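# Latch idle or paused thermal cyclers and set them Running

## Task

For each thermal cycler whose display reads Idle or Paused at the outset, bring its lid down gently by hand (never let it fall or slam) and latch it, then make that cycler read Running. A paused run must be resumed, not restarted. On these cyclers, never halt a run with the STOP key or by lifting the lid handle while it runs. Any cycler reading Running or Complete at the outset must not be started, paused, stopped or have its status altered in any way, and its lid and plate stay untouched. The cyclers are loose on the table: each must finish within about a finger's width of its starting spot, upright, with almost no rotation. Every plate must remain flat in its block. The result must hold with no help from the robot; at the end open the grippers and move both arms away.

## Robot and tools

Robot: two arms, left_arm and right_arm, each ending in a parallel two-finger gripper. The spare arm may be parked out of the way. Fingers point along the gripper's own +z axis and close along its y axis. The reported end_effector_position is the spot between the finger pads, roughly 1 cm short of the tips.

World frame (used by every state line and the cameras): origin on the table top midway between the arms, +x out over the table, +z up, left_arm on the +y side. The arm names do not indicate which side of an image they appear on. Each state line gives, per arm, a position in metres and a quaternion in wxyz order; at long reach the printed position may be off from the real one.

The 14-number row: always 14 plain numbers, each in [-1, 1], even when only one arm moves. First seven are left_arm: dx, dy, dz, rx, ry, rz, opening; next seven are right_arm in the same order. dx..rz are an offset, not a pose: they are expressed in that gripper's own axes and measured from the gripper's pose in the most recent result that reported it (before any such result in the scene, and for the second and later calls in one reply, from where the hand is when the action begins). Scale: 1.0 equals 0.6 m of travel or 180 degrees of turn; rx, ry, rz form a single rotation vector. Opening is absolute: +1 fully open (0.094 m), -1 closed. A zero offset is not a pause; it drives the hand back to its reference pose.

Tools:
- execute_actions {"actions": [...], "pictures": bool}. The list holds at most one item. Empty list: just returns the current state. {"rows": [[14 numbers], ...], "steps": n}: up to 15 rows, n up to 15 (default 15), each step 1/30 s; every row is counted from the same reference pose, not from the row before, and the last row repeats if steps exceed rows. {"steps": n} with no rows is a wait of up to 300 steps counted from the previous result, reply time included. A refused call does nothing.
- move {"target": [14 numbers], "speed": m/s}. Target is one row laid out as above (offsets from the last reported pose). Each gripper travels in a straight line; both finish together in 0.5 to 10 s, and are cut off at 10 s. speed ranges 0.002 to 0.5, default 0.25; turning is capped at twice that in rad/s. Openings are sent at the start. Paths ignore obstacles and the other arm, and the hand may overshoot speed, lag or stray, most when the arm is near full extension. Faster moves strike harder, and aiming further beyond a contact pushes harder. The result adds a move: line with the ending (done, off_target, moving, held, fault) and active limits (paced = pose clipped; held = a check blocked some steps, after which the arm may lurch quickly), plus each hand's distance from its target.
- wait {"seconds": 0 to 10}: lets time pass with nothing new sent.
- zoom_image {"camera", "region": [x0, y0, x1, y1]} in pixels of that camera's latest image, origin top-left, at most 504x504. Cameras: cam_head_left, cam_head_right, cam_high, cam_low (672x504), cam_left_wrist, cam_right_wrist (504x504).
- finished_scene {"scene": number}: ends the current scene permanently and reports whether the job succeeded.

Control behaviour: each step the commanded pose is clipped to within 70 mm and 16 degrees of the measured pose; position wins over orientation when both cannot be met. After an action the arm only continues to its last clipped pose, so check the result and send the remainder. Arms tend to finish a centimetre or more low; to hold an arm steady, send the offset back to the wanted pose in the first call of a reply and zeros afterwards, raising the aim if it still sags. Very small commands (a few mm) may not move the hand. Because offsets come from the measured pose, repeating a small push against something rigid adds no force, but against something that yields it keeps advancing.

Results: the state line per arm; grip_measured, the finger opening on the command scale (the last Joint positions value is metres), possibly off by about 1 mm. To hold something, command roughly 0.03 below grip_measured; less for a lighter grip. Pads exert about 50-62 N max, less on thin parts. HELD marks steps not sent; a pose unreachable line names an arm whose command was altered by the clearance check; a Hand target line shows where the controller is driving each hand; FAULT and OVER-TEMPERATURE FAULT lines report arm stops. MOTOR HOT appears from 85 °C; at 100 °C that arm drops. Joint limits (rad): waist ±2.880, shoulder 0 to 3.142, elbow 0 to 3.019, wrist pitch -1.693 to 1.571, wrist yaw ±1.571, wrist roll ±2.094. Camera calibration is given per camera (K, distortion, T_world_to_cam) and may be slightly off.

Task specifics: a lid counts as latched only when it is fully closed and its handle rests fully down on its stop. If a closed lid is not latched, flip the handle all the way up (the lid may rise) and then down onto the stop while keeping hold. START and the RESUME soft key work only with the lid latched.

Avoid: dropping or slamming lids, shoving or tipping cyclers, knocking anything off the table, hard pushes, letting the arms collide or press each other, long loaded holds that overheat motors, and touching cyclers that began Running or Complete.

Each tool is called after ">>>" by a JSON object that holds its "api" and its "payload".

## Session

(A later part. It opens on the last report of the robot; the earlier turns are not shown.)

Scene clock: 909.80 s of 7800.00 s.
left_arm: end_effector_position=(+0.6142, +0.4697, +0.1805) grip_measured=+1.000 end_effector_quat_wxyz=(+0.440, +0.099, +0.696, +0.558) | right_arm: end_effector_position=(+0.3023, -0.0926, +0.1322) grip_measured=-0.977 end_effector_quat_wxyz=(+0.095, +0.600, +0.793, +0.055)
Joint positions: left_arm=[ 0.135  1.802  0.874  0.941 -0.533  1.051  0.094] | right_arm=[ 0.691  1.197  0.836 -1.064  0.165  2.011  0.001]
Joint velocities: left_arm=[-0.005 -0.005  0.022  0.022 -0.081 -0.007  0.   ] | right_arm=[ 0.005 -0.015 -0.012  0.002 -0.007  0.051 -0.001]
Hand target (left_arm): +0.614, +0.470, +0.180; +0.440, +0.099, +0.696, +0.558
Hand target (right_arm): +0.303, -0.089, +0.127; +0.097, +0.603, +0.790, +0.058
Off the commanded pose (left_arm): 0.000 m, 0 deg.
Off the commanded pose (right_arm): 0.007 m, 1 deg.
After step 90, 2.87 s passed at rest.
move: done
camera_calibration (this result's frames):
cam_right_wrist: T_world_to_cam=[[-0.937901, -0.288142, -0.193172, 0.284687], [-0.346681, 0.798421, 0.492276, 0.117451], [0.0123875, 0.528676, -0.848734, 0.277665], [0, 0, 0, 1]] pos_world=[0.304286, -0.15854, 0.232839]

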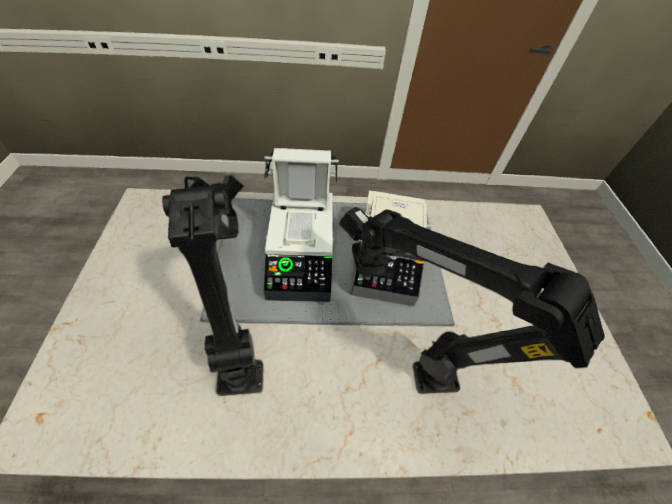

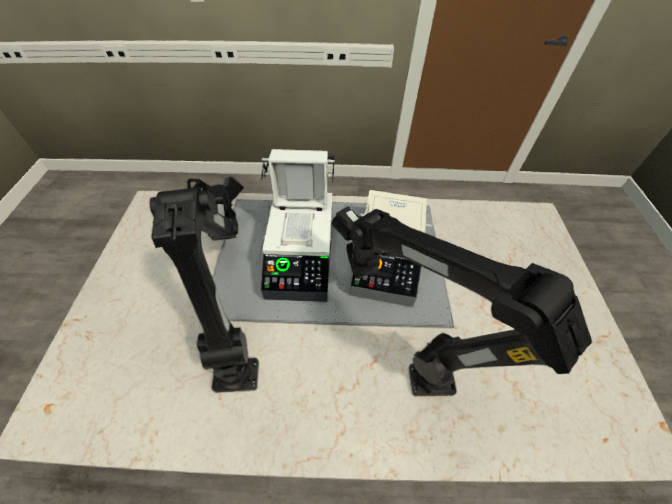

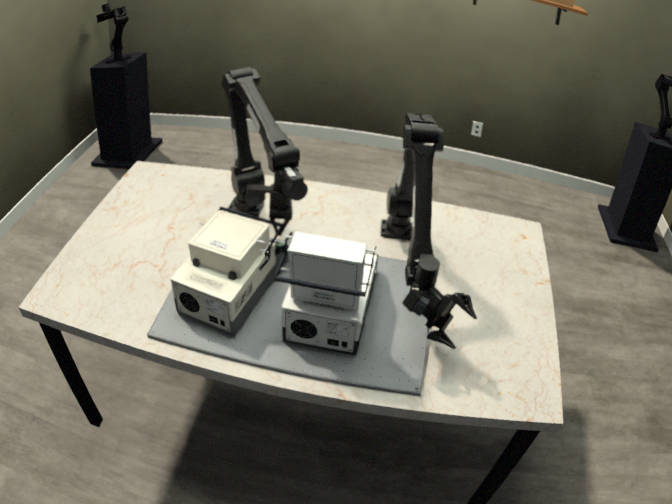

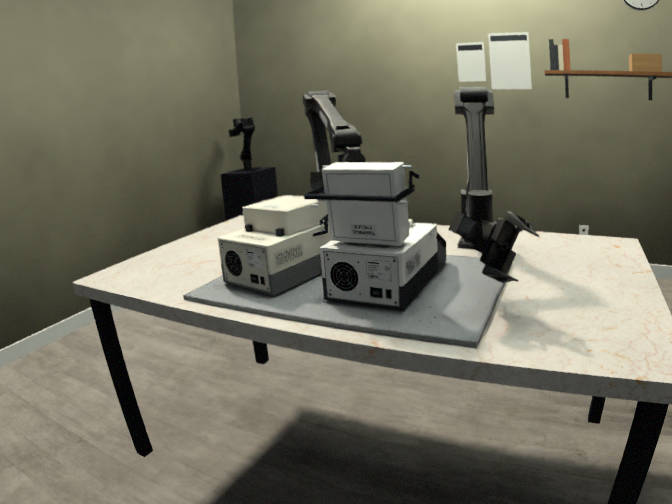

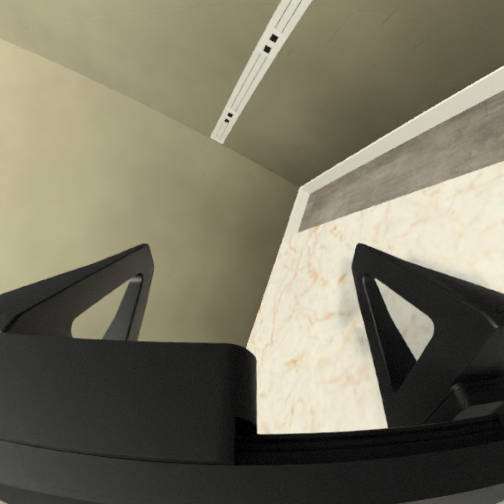

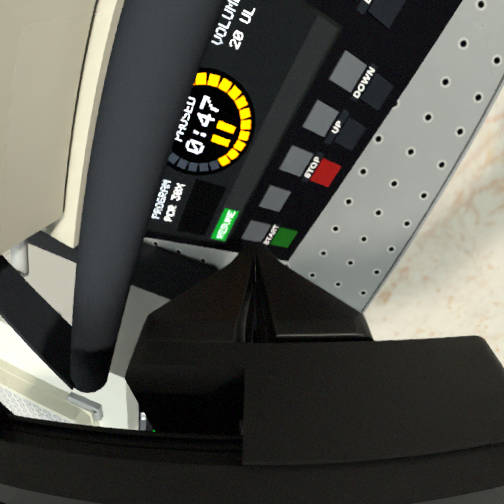

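>>> {"api": "move", "payload": {"target": [0,0,0,0,0,0,1, 0.0,-0.011,0.06,0,0,0,-1], "speed": 0.015}}

Scene clock: 919.57 s of 7800.00 s.
left_arm: end_effector_position=(+0.6142, +0.4697, +0.1805) grip_measured=+1.000 end_effector_quat_wxyz=(+0.440, +0.099, +0.696, +0.558) | right_arm: end_effector_position=(+0.3037, -0.0914, +0.1096) grip_measured=-0.977 end_effector_quat_wxyz=(+0.097, +0.600, +0.791, +0.065)
Joint positions: left_arm=[ 0.135  1.802  0.874  0.941 -0.533  1.051  0.094] | right_arm=[ 0.691  1.216  0.785 -0.972  0.166  2.012  0.001]
Joint velocities: left_arm=[-0.005 -0.015 -0.012 -0.012 -0.007 -0.051  0.   ] | right_arm=[-0.005 -0.015 -0.002  0.007  0.007 -0.051  0.001]
Hand target (left_arm): +0.614, +0.470, +0.180; +0.440, +0.099, +0.696, +0.558
Hand target (right_arm): +0.303, -0.095, +0.096; +0.095, +0.600, +0.793, +0.055
Off the commanded pose (left_arm): 0.000 m, 0 deg.
Off the commanded pose (right_arm): 0.014 m, 1 deg.
After step 90, 4.10 s passed at rest.
move: off_target (right_arm)
camera_calibration (this result's frames):
cam_right_wrist: T_world_to_cam=[[-0.934904, -0.284583, -0.212055, 0.283418], [-0.353927, 0.791845, 0.497711, 0.129146], [0.0262742, 0.540364, -0.841021, 0.253879], [0, 0, 0, 1]] pos_world=[0.304007, -0.158794, 0.20934]

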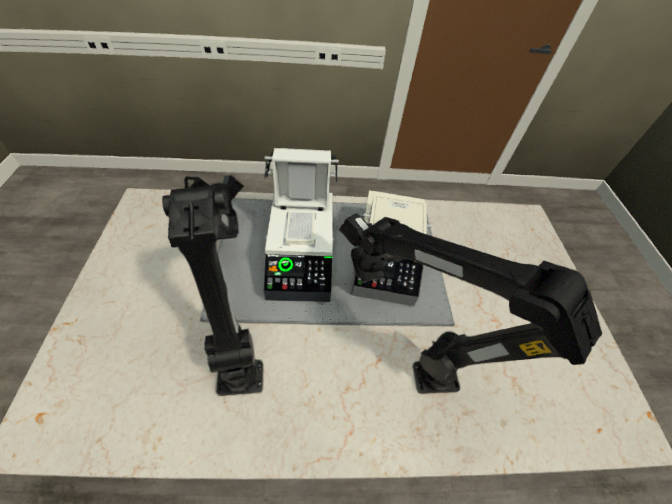

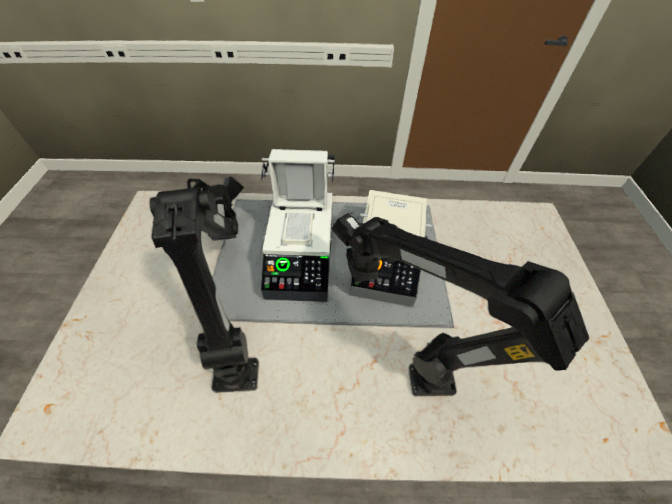

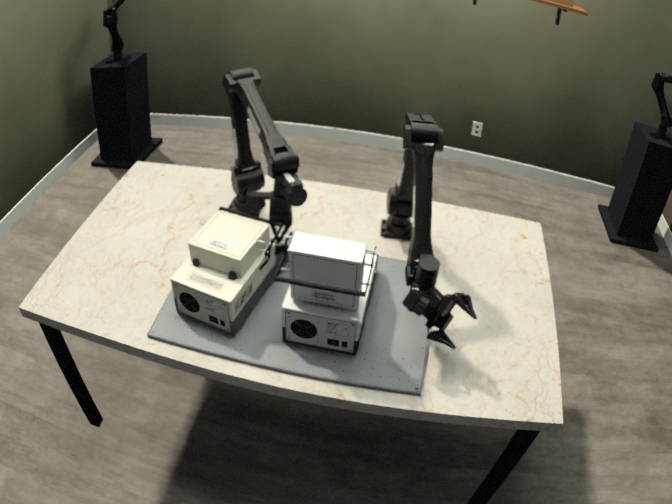

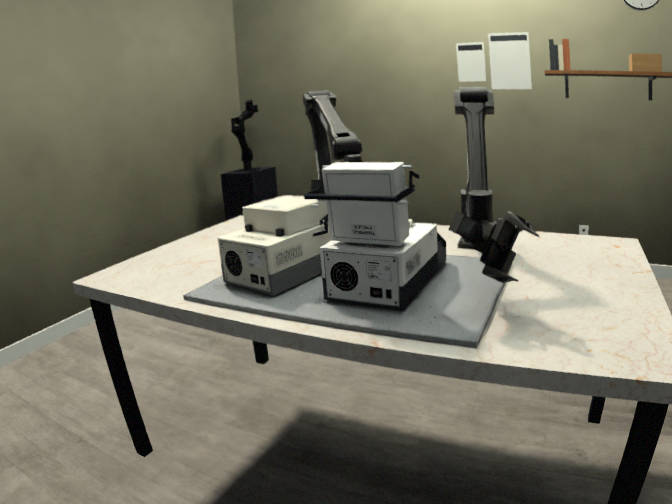

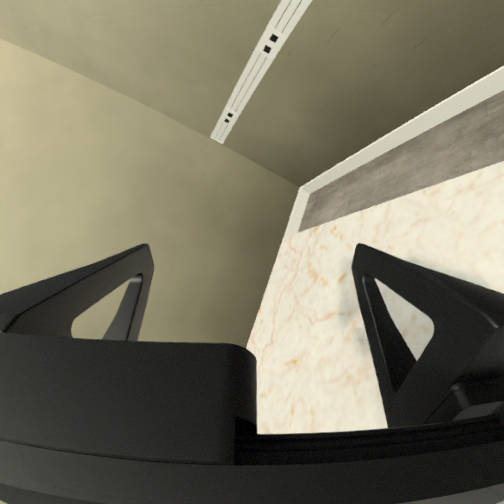

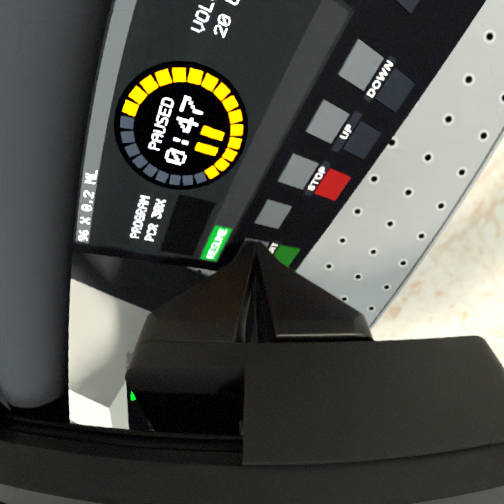

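>>> {"api": "move", "payload": {"target": [0,0,0,0,0,0,1, 0.0,-0.02,0.05,0,0,0,-1], "speed": 0.012}}

Scene clock: 925.73 s of 7800.00 s.
left_arm: end_effector_position=(+0.6142, +0.4697, +0.1805) grip_measured=+1.000 end_effector_quat_wxyz=(+0.440, +0.099, +0.696, +0.558) | right_arm: end_effector_position=(+0.3089, -0.0900, +0.1073) grip_measured=-0.977 end_effector_quat_wxyz=(+0.113, +0.599, +0.788, +0.086)
Joint positions: left_arm=[ 0.135  1.802  0.874  0.941 -0.533  1.051  0.094] | right_arm=[ 0.695  1.204  0.76  -0.912  0.189  2.012  0.001]
Joint velocities: left_arm=[ 0.005 -0.005  0.012 -0.002 -0.037  0.066  0.   ] | right_arm=[ 0.005 -0.015 -0.012  0.022 -0.022 -0.022 -0.001]
Hand target (left_arm): +0.614, +0.470, +0.180; +0.440, +0.099, +0.696, +0.558
Hand target (right_arm): +0.298, -0.096, +0.080; +0.098, +0.600, +0.791, +0.065
Off the commanded pose (left_arm): 0.000 m, 0 deg.
Off the commanded pose (right_arm): 0.031 m, 3 deg.
After step 90, 0.27 s passed at rest.
move: off_target (right_arm)
camera_calibration (this result's frames):
cam_right_wrist: T_world_to_cam=[[-0.922748, -0.281203, -0.263553, 0.290332], [-0.379198, 0.784645, 0.49045, 0.138934], [0.0688798, 0.552501, -0.830662, 0.237857], [0, 0, 0, 1]] pos_world=[0.304204, -0.158787, 0.205957]

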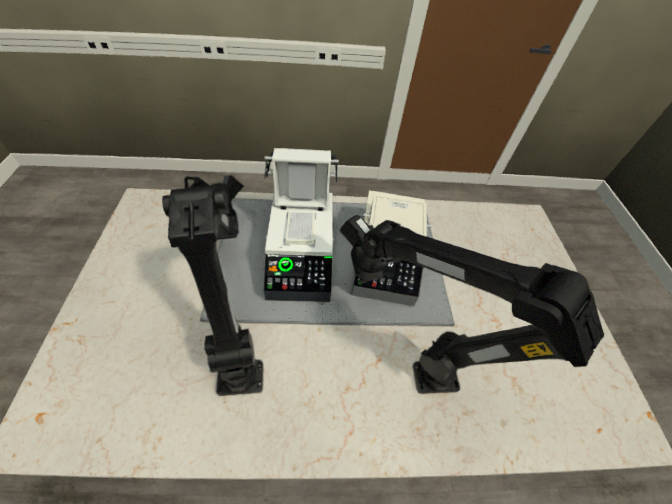

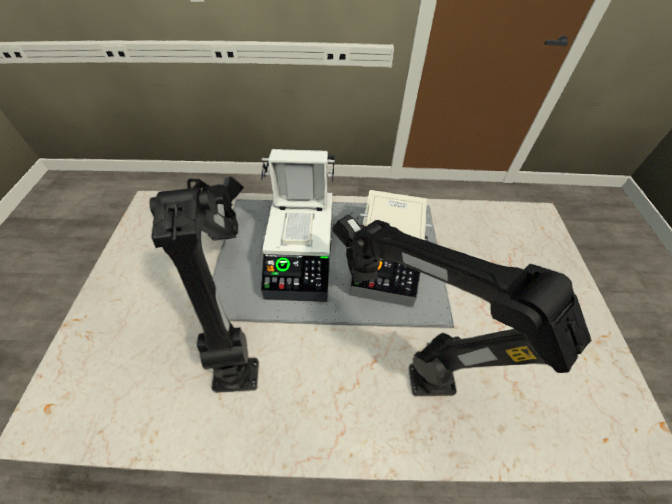

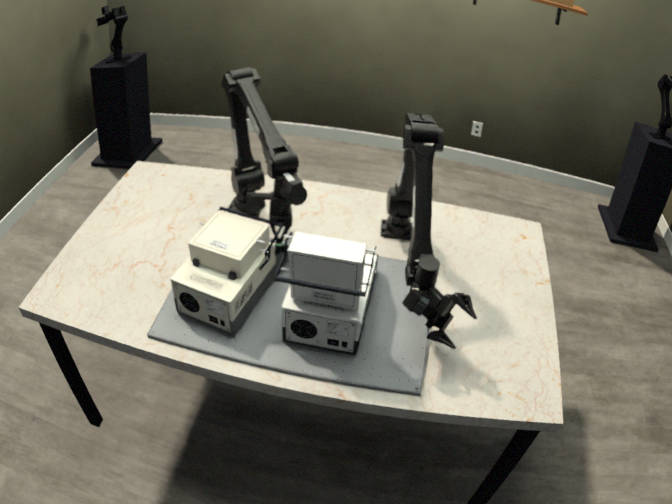

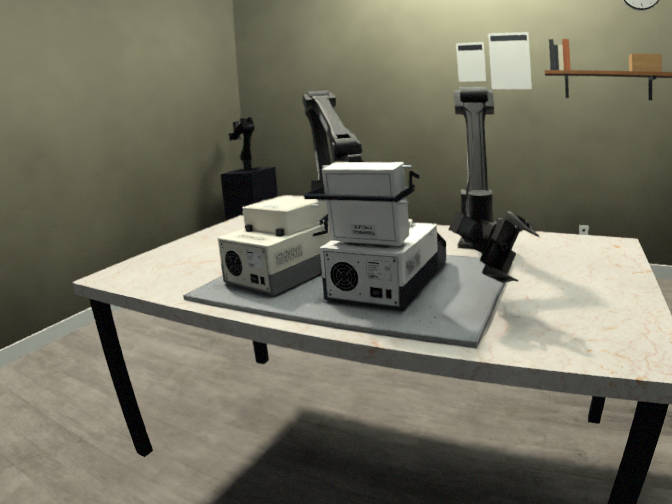

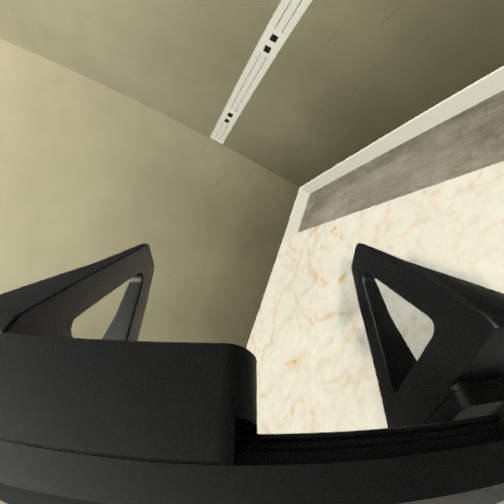

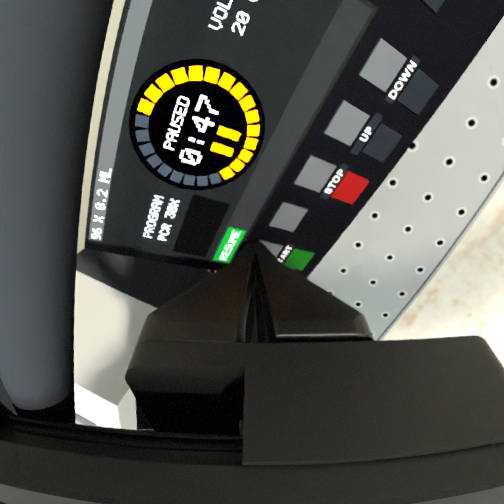

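>>> {"api": "move", "payload": {"target": [0,0,0,0,0,0,1, 0.0,0.03,-0.11,0,0,0,-1], "speed": 0.06}}

Scene clock: 941.10 s of 7800.00 s.
left_arm: end_effector_position=(+0.6142, +0.4697, +0.1805) grip_measured=+1.000 end_effector_quat_wxyz=(+0.440, +0.099, +0.696, +0.558) | right_arm: end_effector_position=(+0.3005, -0.0968, +0.1540) grip_measured=-0.977 end_effector_quat_wxyz=(+0.111, +0.597, +0.791, +0.068)
Joint positions: left_arm=[ 0.135  1.802  0.874  0.941 -0.533  1.051  0.094] | right_arm=[ 0.698  1.144  0.85  -1.1    0.192  2.012  0.001]
Joint velocities: left_arm=[-0.005  0.005  0.007 -0.012 -0.037 -0.007  0.   ] | right_arm=[-0.015 -0.005 -0.022 -0.007  0.066  0.037 -0.   ]
Hand target (left_arm): +0.614, +0.470, +0.180; +0.440, +0.099, +0.696, +0.558
Hand target (right_arm): +0.307, -0.086, +0.175; +0.113, +0.599, +0.788, +0.087
Off the commanded pose (left_arm): 0.000 m, 0 deg.
Off the commanded pose (right_arm): 0.025 m, 2 deg.
After step 90, 10.90 s passed at rest.
move: off_target (right_arm)
camera_calibration (this result's frames):
cam_right_wrist: T_world_to_cam=[[-0.92853, -0.29029, -0.231436, 0.288881], [-0.368462, 0.796904, 0.478727, 0.117952], [0.0454629, 0.529788, -0.846911, 0.288294], [0, 0, 0, 1]] pos_world=[0.298589, -0.162872, 0.25455]

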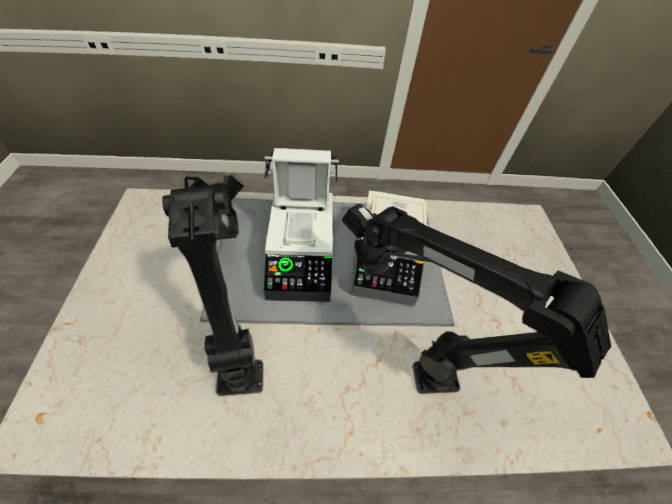

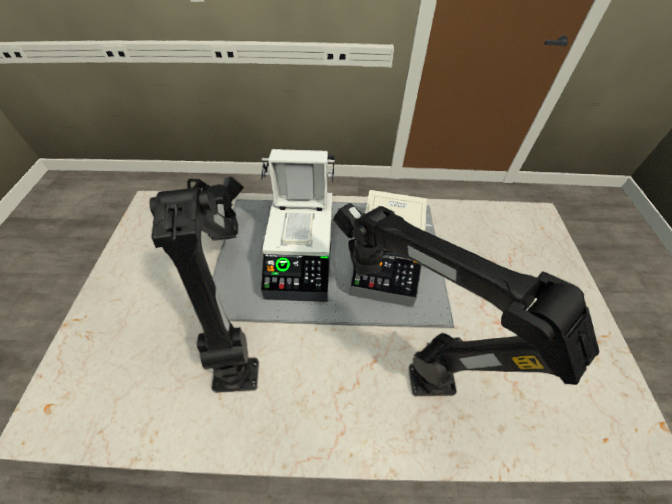

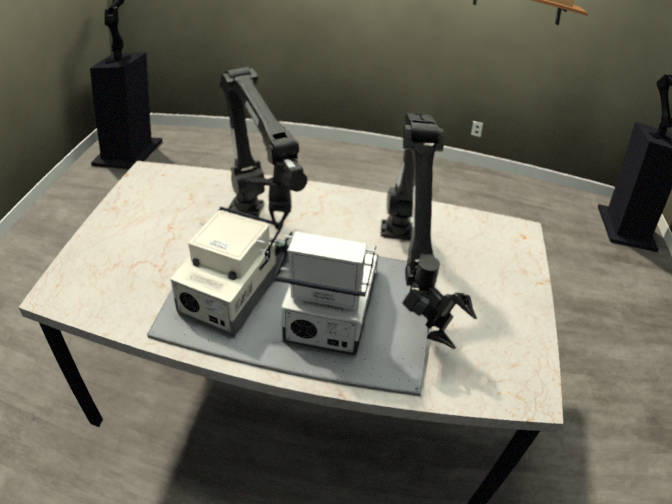

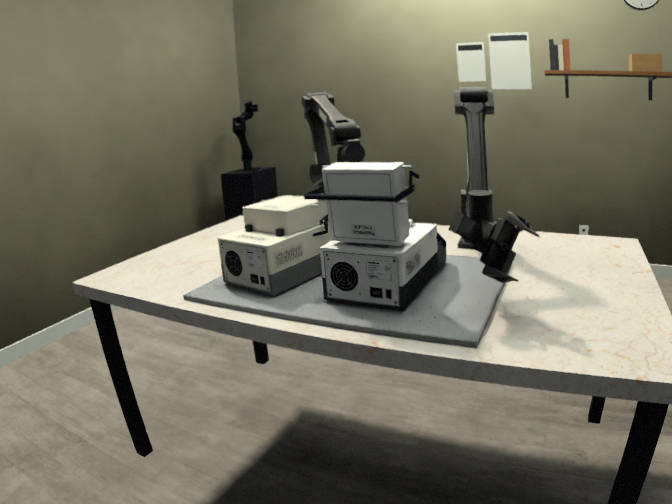

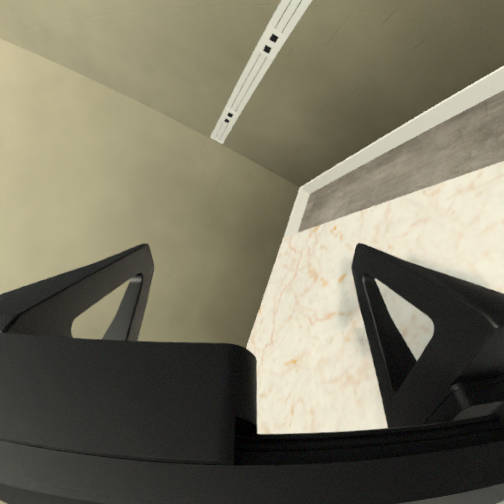

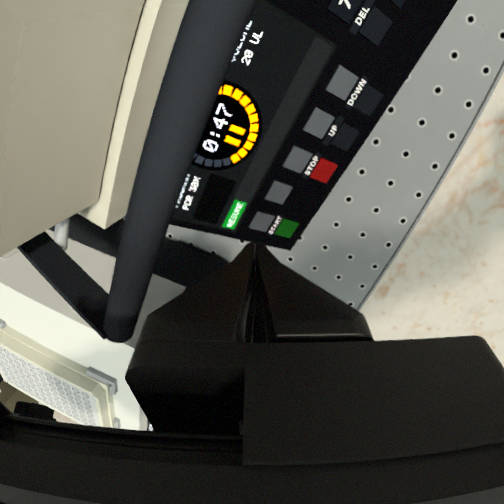

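>>> {"api": "move", "payload": {"target": [0,0,0,0,0,0,1, 0.0,0.0,-0.01,0,0.1,0,-1], "speed": 0.1}}

Scene clock: 962.07 s of 7800.00 s.
left_arm: end_effector_position=(+0.6142, +0.4697, +0.1805) grip_measured=+1.000 end_effector_quat_wxyz=(+0.440, +0.099, +0.696, +0.558) | right_arm: end_effector_position=(+0.2950, -0.0971, +0.1567) grip_measured=-0.977 end_effector_quat_wxyz=(-0.020, +0.587, +0.796, +0.145)
Joint positions: left_arm=[ 0.135  1.802  0.874  0.941 -0.533  1.051  0.094] | right_arm=[ 0.538  1.075  0.801 -1.038 -0.139  1.865  0.001]
Joint velocities: left_arm=[ 0.005  0.005  0.002 -0.002  0.022  0.037  0.   ] | right_arm=[-0.005  0.005  0.007  0.017 -0.11  -0.007 -0.001]
Hand target (left_arm): +0.614, +0.470, +0.180; +0.440, +0.099, +0.696, +0.558
Hand target (right_arm): +0.299, -0.097, +0.159; -0.016, +0.581, +0.798, +0.158
Off the commanded pose (left_arm): 0.000 m, 0 deg.
Off the commanded pose (right_arm): 0.005 m, 2 deg.
After step 90, 16.13 s passed at rest.
move: done
camera_calibration (this result's frames):
cam_right_wrist: T_world_to_cam=[[-0.937442, -0.283378, -0.202237, 0.283068], [-0.338909, 0.609913, 0.716343, 0.0507627], [-0.0796486, 0.740069, -0.667798, 0.320302], [0, 0, 0, 1]] pos_world=[0.308075, -0.187791, 0.23478]

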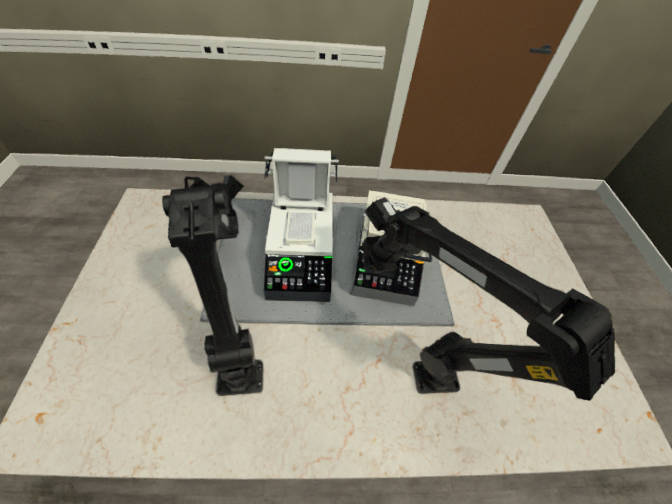

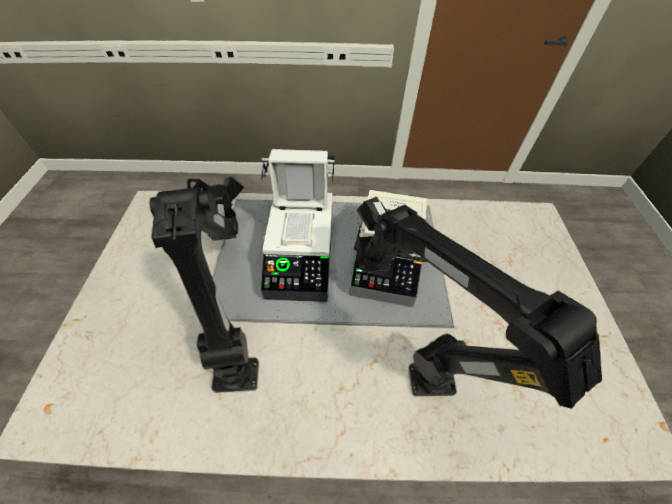

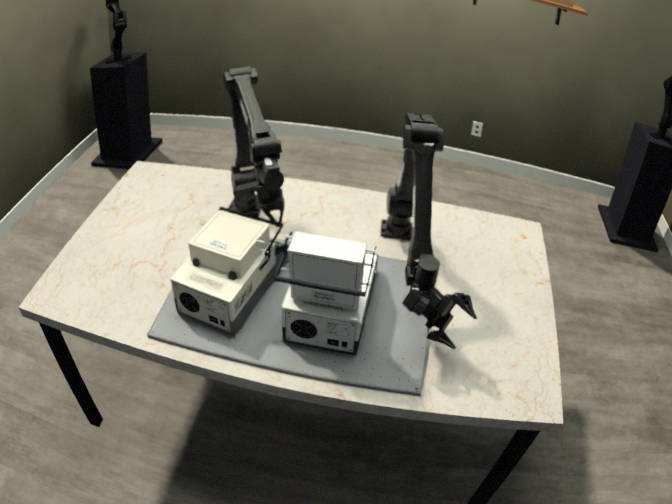

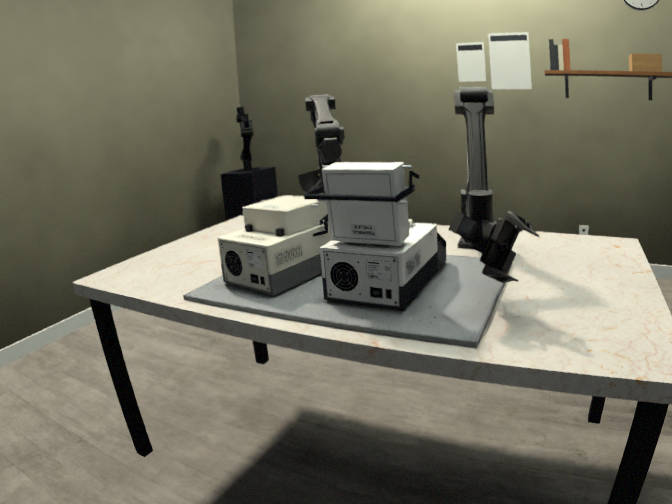

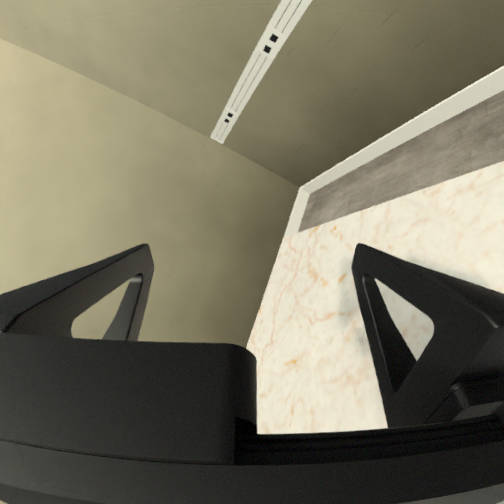

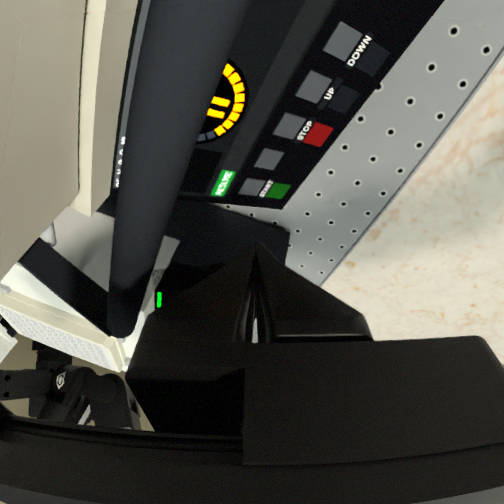

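>>> {"api": "move", "payload": {"target": [0,0,0,0,0,0,1, 0.002,0.008,0.048,0,0,0,-1], "speed": 0.03}}

Scene clock: 972.57 s of 7800.00 s.
left_arm: end_effector_position=(+0.6142, +0.4697, +0.1805) grip_measured=+1.000 end_effector_quat_wxyz=(+0.440, +0.099, +0.696, +0.558) | right_arm: end_effector_position=(+0.3008, -0.0912, +0.1373) grip_measured=-0.978 end_effector_quat_wxyz=(-0.020, +0.585, +0.798, +0.143)
Joint positions: left_arm=[ 0.135  1.802  0.874  0.941 -0.533  1.051  0.094] | right_arm=[ 0.544  1.119  0.779 -0.974 -0.136  1.864  0.001]
Joint velocities: left_arm=[-0.005 -0.015 -0.022 -0.007 -0.051 -0.066  0.   ] | right_arm=[-0.015 -0.005  0.012  0.002  0.051 -0.007  0.001]
Hand target (left_arm): +0.614, +0.470, +0.180; +0.440, +0.099, +0.696, +0.558
Hand target (right_arm): +0.303, -0.087, +0.131; -0.021, +0.587, +0.796, +0.145
Off the commanded pose (left_arm): 0.000 m, 0 deg.
Off the commanded pose (right_arm): 0.008 m, 0 deg.
After step 90, 6.30 s passed at rest.
move: done
camera_calibration (this result's frames):
cam_right_wrist: T_world_to_cam=[[-0.935692, -0.289812, -0.201221, 0.284986], [-0.342609, 0.610141, 0.714386, 0.0644446], [-0.0842645, 0.737385, -0.670196, 0.304973], [0, 0, 0, 1]] pos_world=[0.314437, -0.18161, 0.215698]

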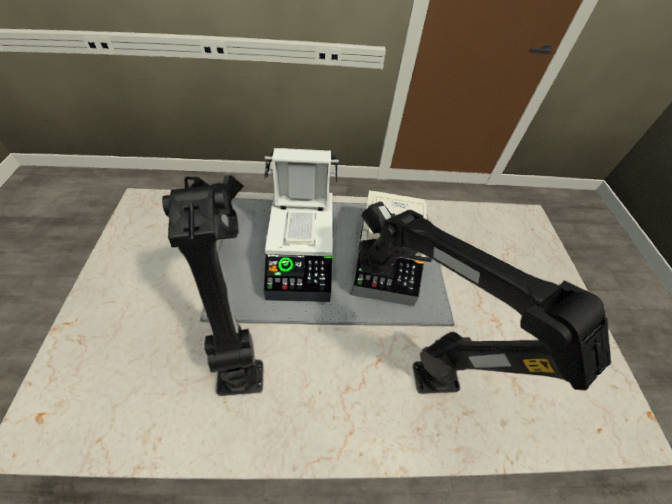

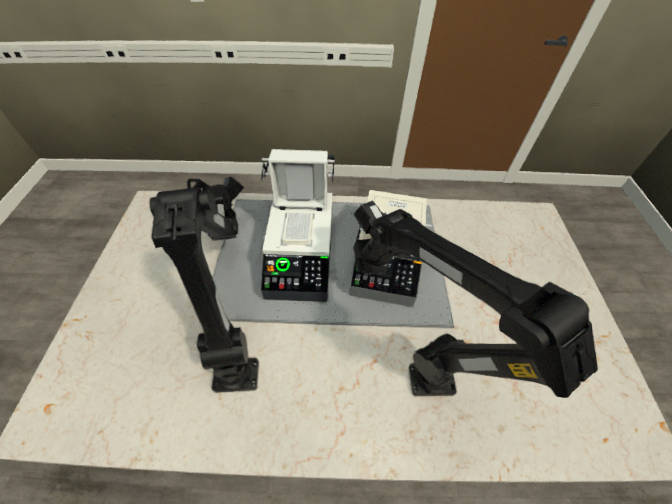

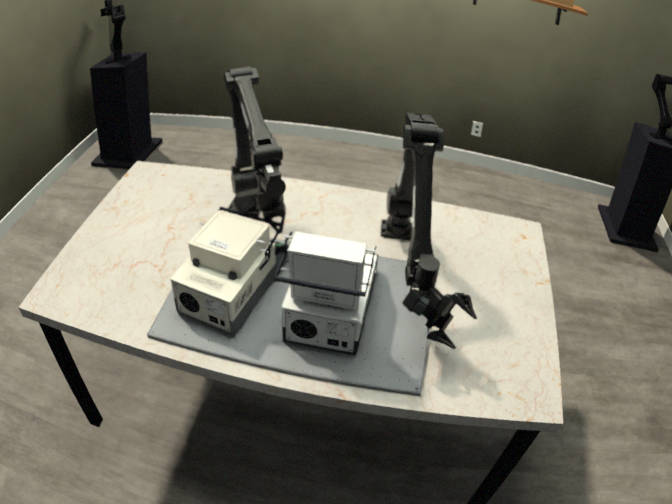

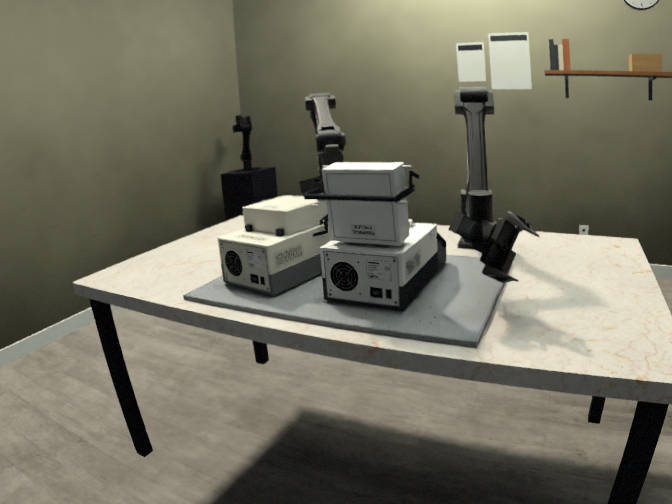

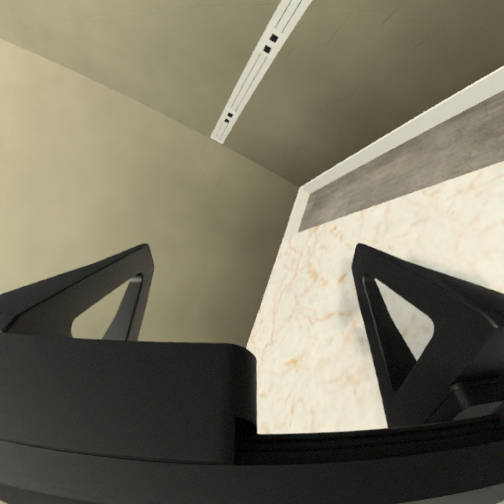

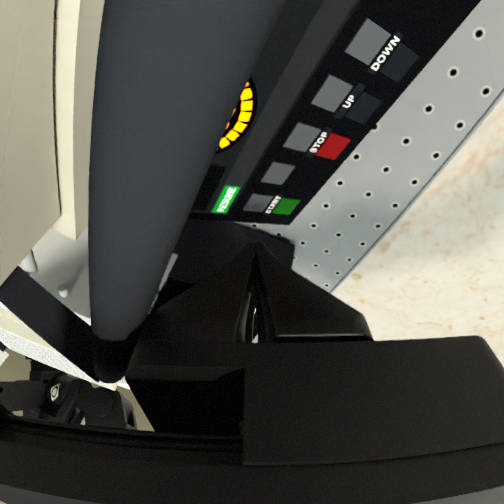

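>>> {"api": "move", "payload": {"target": [0,0,0,0,0,0,1, -0.016,-0.011,0.064,0,0,0,-1], "speed": 0.015}}

Scene clock: 982.77 s of 7800.00 s.
left_arm: end_effector_position=(+0.6142, +0.4697, +0.1805) grip_measured=+1.000 end_effector_quat_wxyz=(+0.440, +0.099, +0.696, +0.558) | right_arm: end_effector_position=(+0.3035, -0.0911, +0.1357) grip_measured=-0.979 end_effector_quat_wxyz=(-0.004, +0.582, +0.797, +0.160)
Joint positions: left_arm=[ 0.135  1.802  0.874  0.941 -0.533  1.051  0.094] | right_arm=[ 0.55   1.099  0.754 -0.925 -0.117  1.868  0.001]
Joint velocities: left_arm=[-0.005 -0.005  0.017 -0.007 -0.081  0.051  0.   ] | right_arm=[-0.015  0.005  0.012  0.002 -0.022  0.007  0.   ]
Hand target (left_arm): +0.614, +0.470, +0.180; +0.440, +0.099, +0.696, +0.558
Hand target (right_arm): +0.299, -0.094, +0.100; -0.020, +0.585, +0.798, +0.143
Off the commanded pose (left_arm): 0.000 m, 0 deg.
Off the commanded pose (right_arm): 0.038 m, 3 deg.
After step 90, 4.30 s passed at rest.
move: off_target (right_arm)
camera_calibration (this result's frames):
cam_right_wrist: T_world_to_cam=[[-0.926315, -0.285128, -0.246255, 0.290866], [-0.373175, 0.604578, 0.703723, 0.0766194], [-0.0517707, 0.743765, -0.666433, 0.294173], [0, 0, 0, 1]] pos_world=[0.313255, -0.182184, 0.213755]

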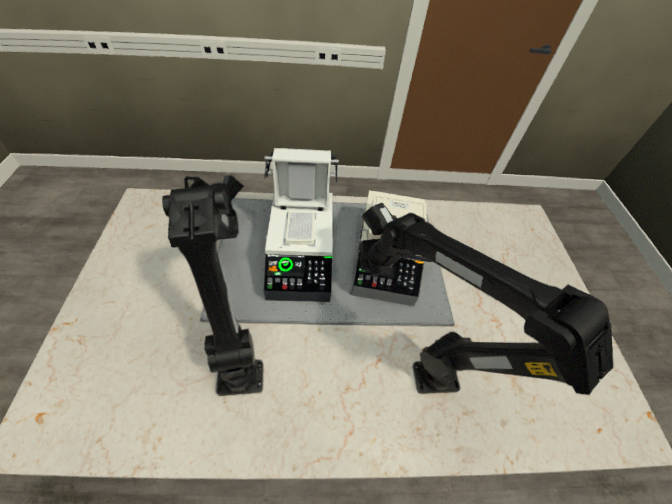

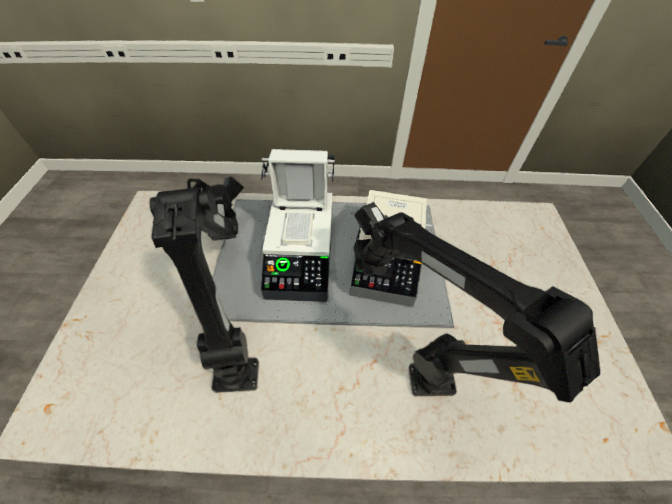

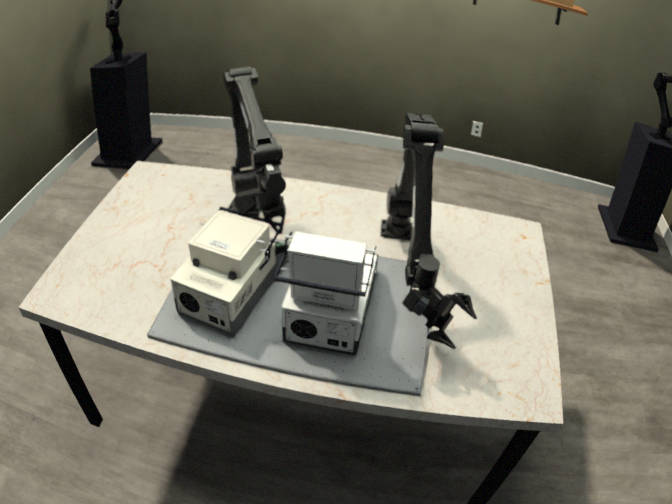

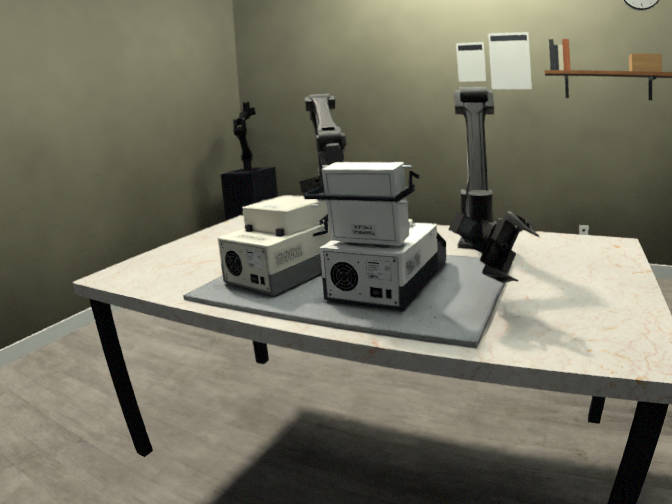

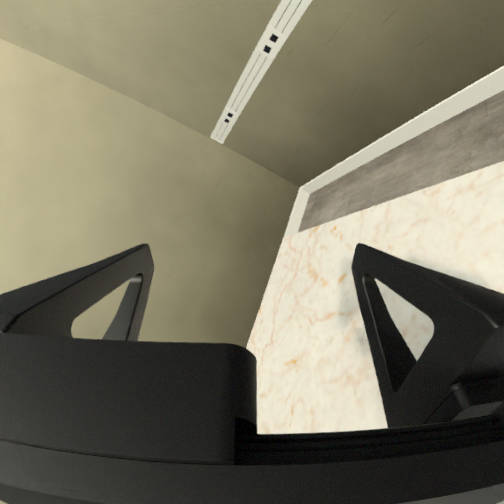

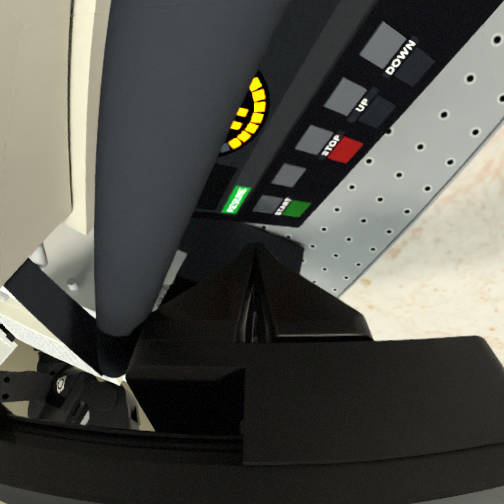

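>>> {"api": "move", "payload": {"target": [0,0,0,0,0,0,1, 0.0,-0.02,-0.07,-0.08,-0.16,0,-1], "speed": 0.1}}

Scene clock: 997.20 s of 7800.00 s.
left_arm: end_effector_position=(+0.6142, +0.4697, +0.1805) grip_measured=+1.000 end_effector_quat_wxyz=(+0.440, +0.099, +0.696, +0.558) | right_arm: end_effector_position=(+0.2919, -0.1021, +0.1762) grip_measured=-0.979 end_effector_quat_wxyz=(+0.255, +0.570, +0.770, +0.130)
Joint positions: left_arm=[ 0.135  1.802  0.874  0.941 -0.533  1.051  0.094] | right_arm=[ 0.858  1.011  0.754 -1.004  0.5    2.089  0.001]
Joint velocities: left_arm=[ 0.005  0.005  0.017  0.002 -0.022 -0.007  0.   ] | right_arm=[-0.024 -0.005 -0.022  0.007  0.037  0.051  0.   ]
Hand target (left_arm): +0.614, +0.470, +0.180; +0.440, +0.099, +0.696, +0.558
Hand target (right_arm): +0.286, -0.106, +0.174; +0.255, +0.571, +0.770, +0.124
Off the commanded pose (left_arm): 0.000 m, 0 deg.
Off the commanded pose (right_arm): 0.009 m, 5 deg.
joint sent to its limit (right arm) — the command would take joint 6 (wrist roll) past its upper limit, so that joint was sent only as far as its limit.
After step 90, 8.37 s passed at rest.
move: off_target (right_arm)
camera_calibration (this result's frames):
cam_right_wrist: T_world_to_cam=[[-0.81214, -0.329794, -0.481315, 0.290501], [-0.498542, 0.820811, 0.278793, 0.183978], [0.303124, 0.466374, -0.83103, 0.225911], [0, 0, 0, 1]] pos_world=[0.259169, -0.160565, 0.276269]

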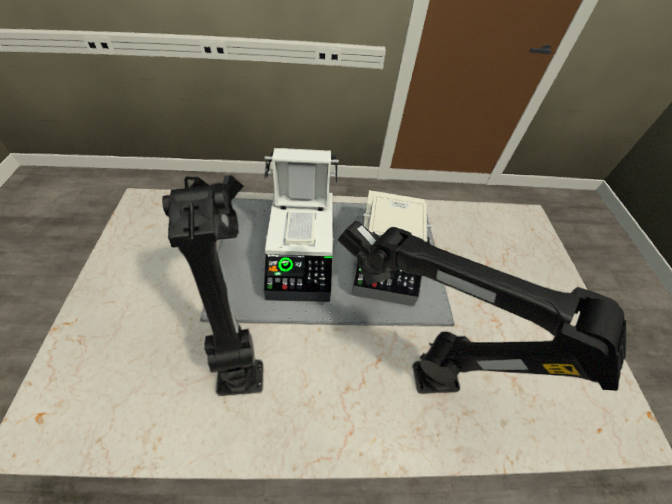

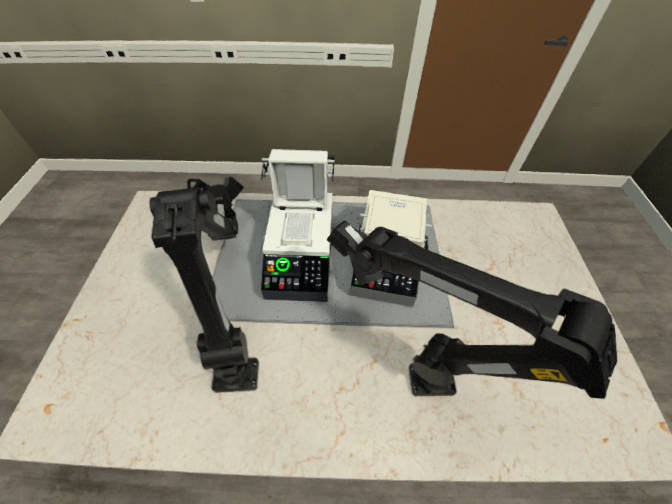

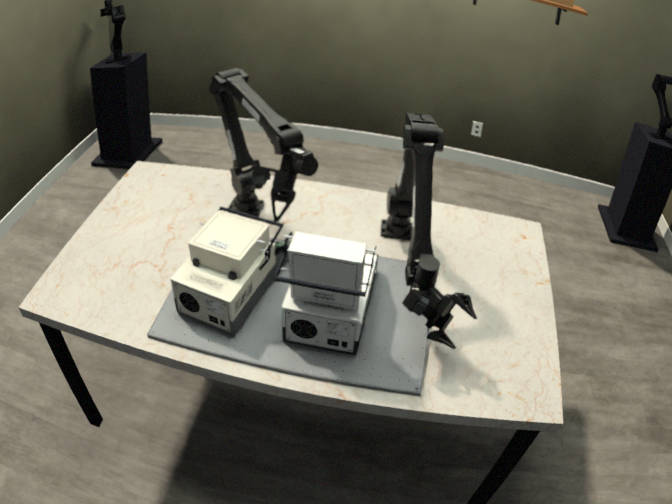

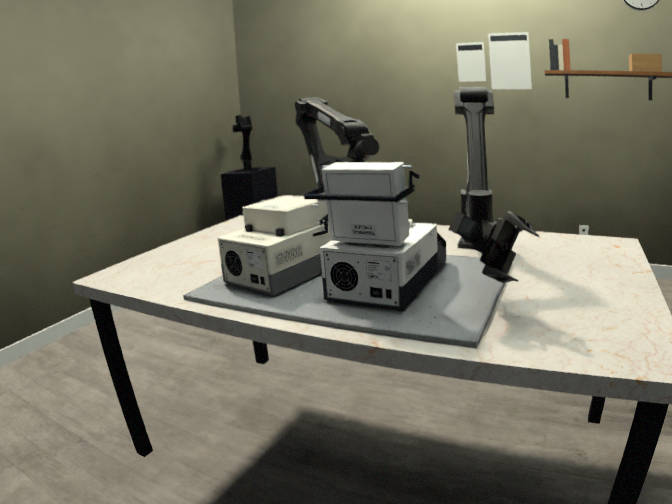

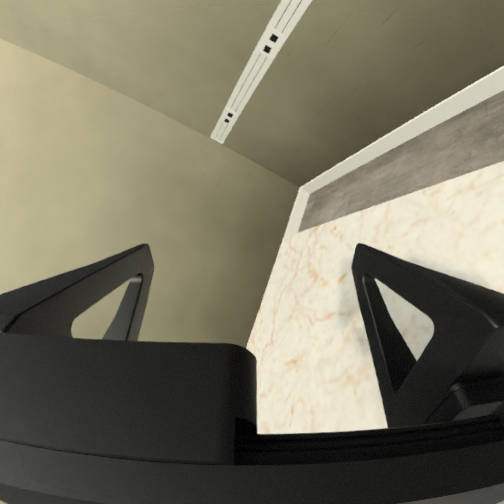

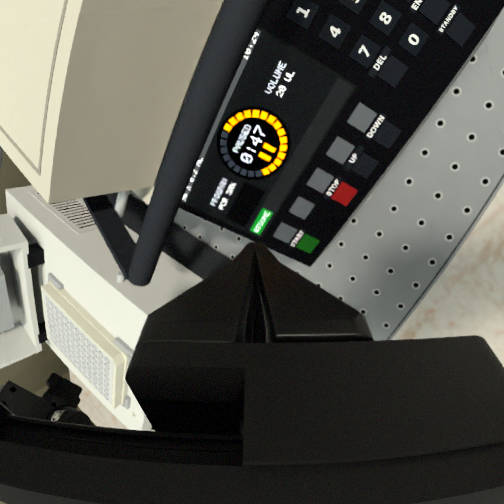

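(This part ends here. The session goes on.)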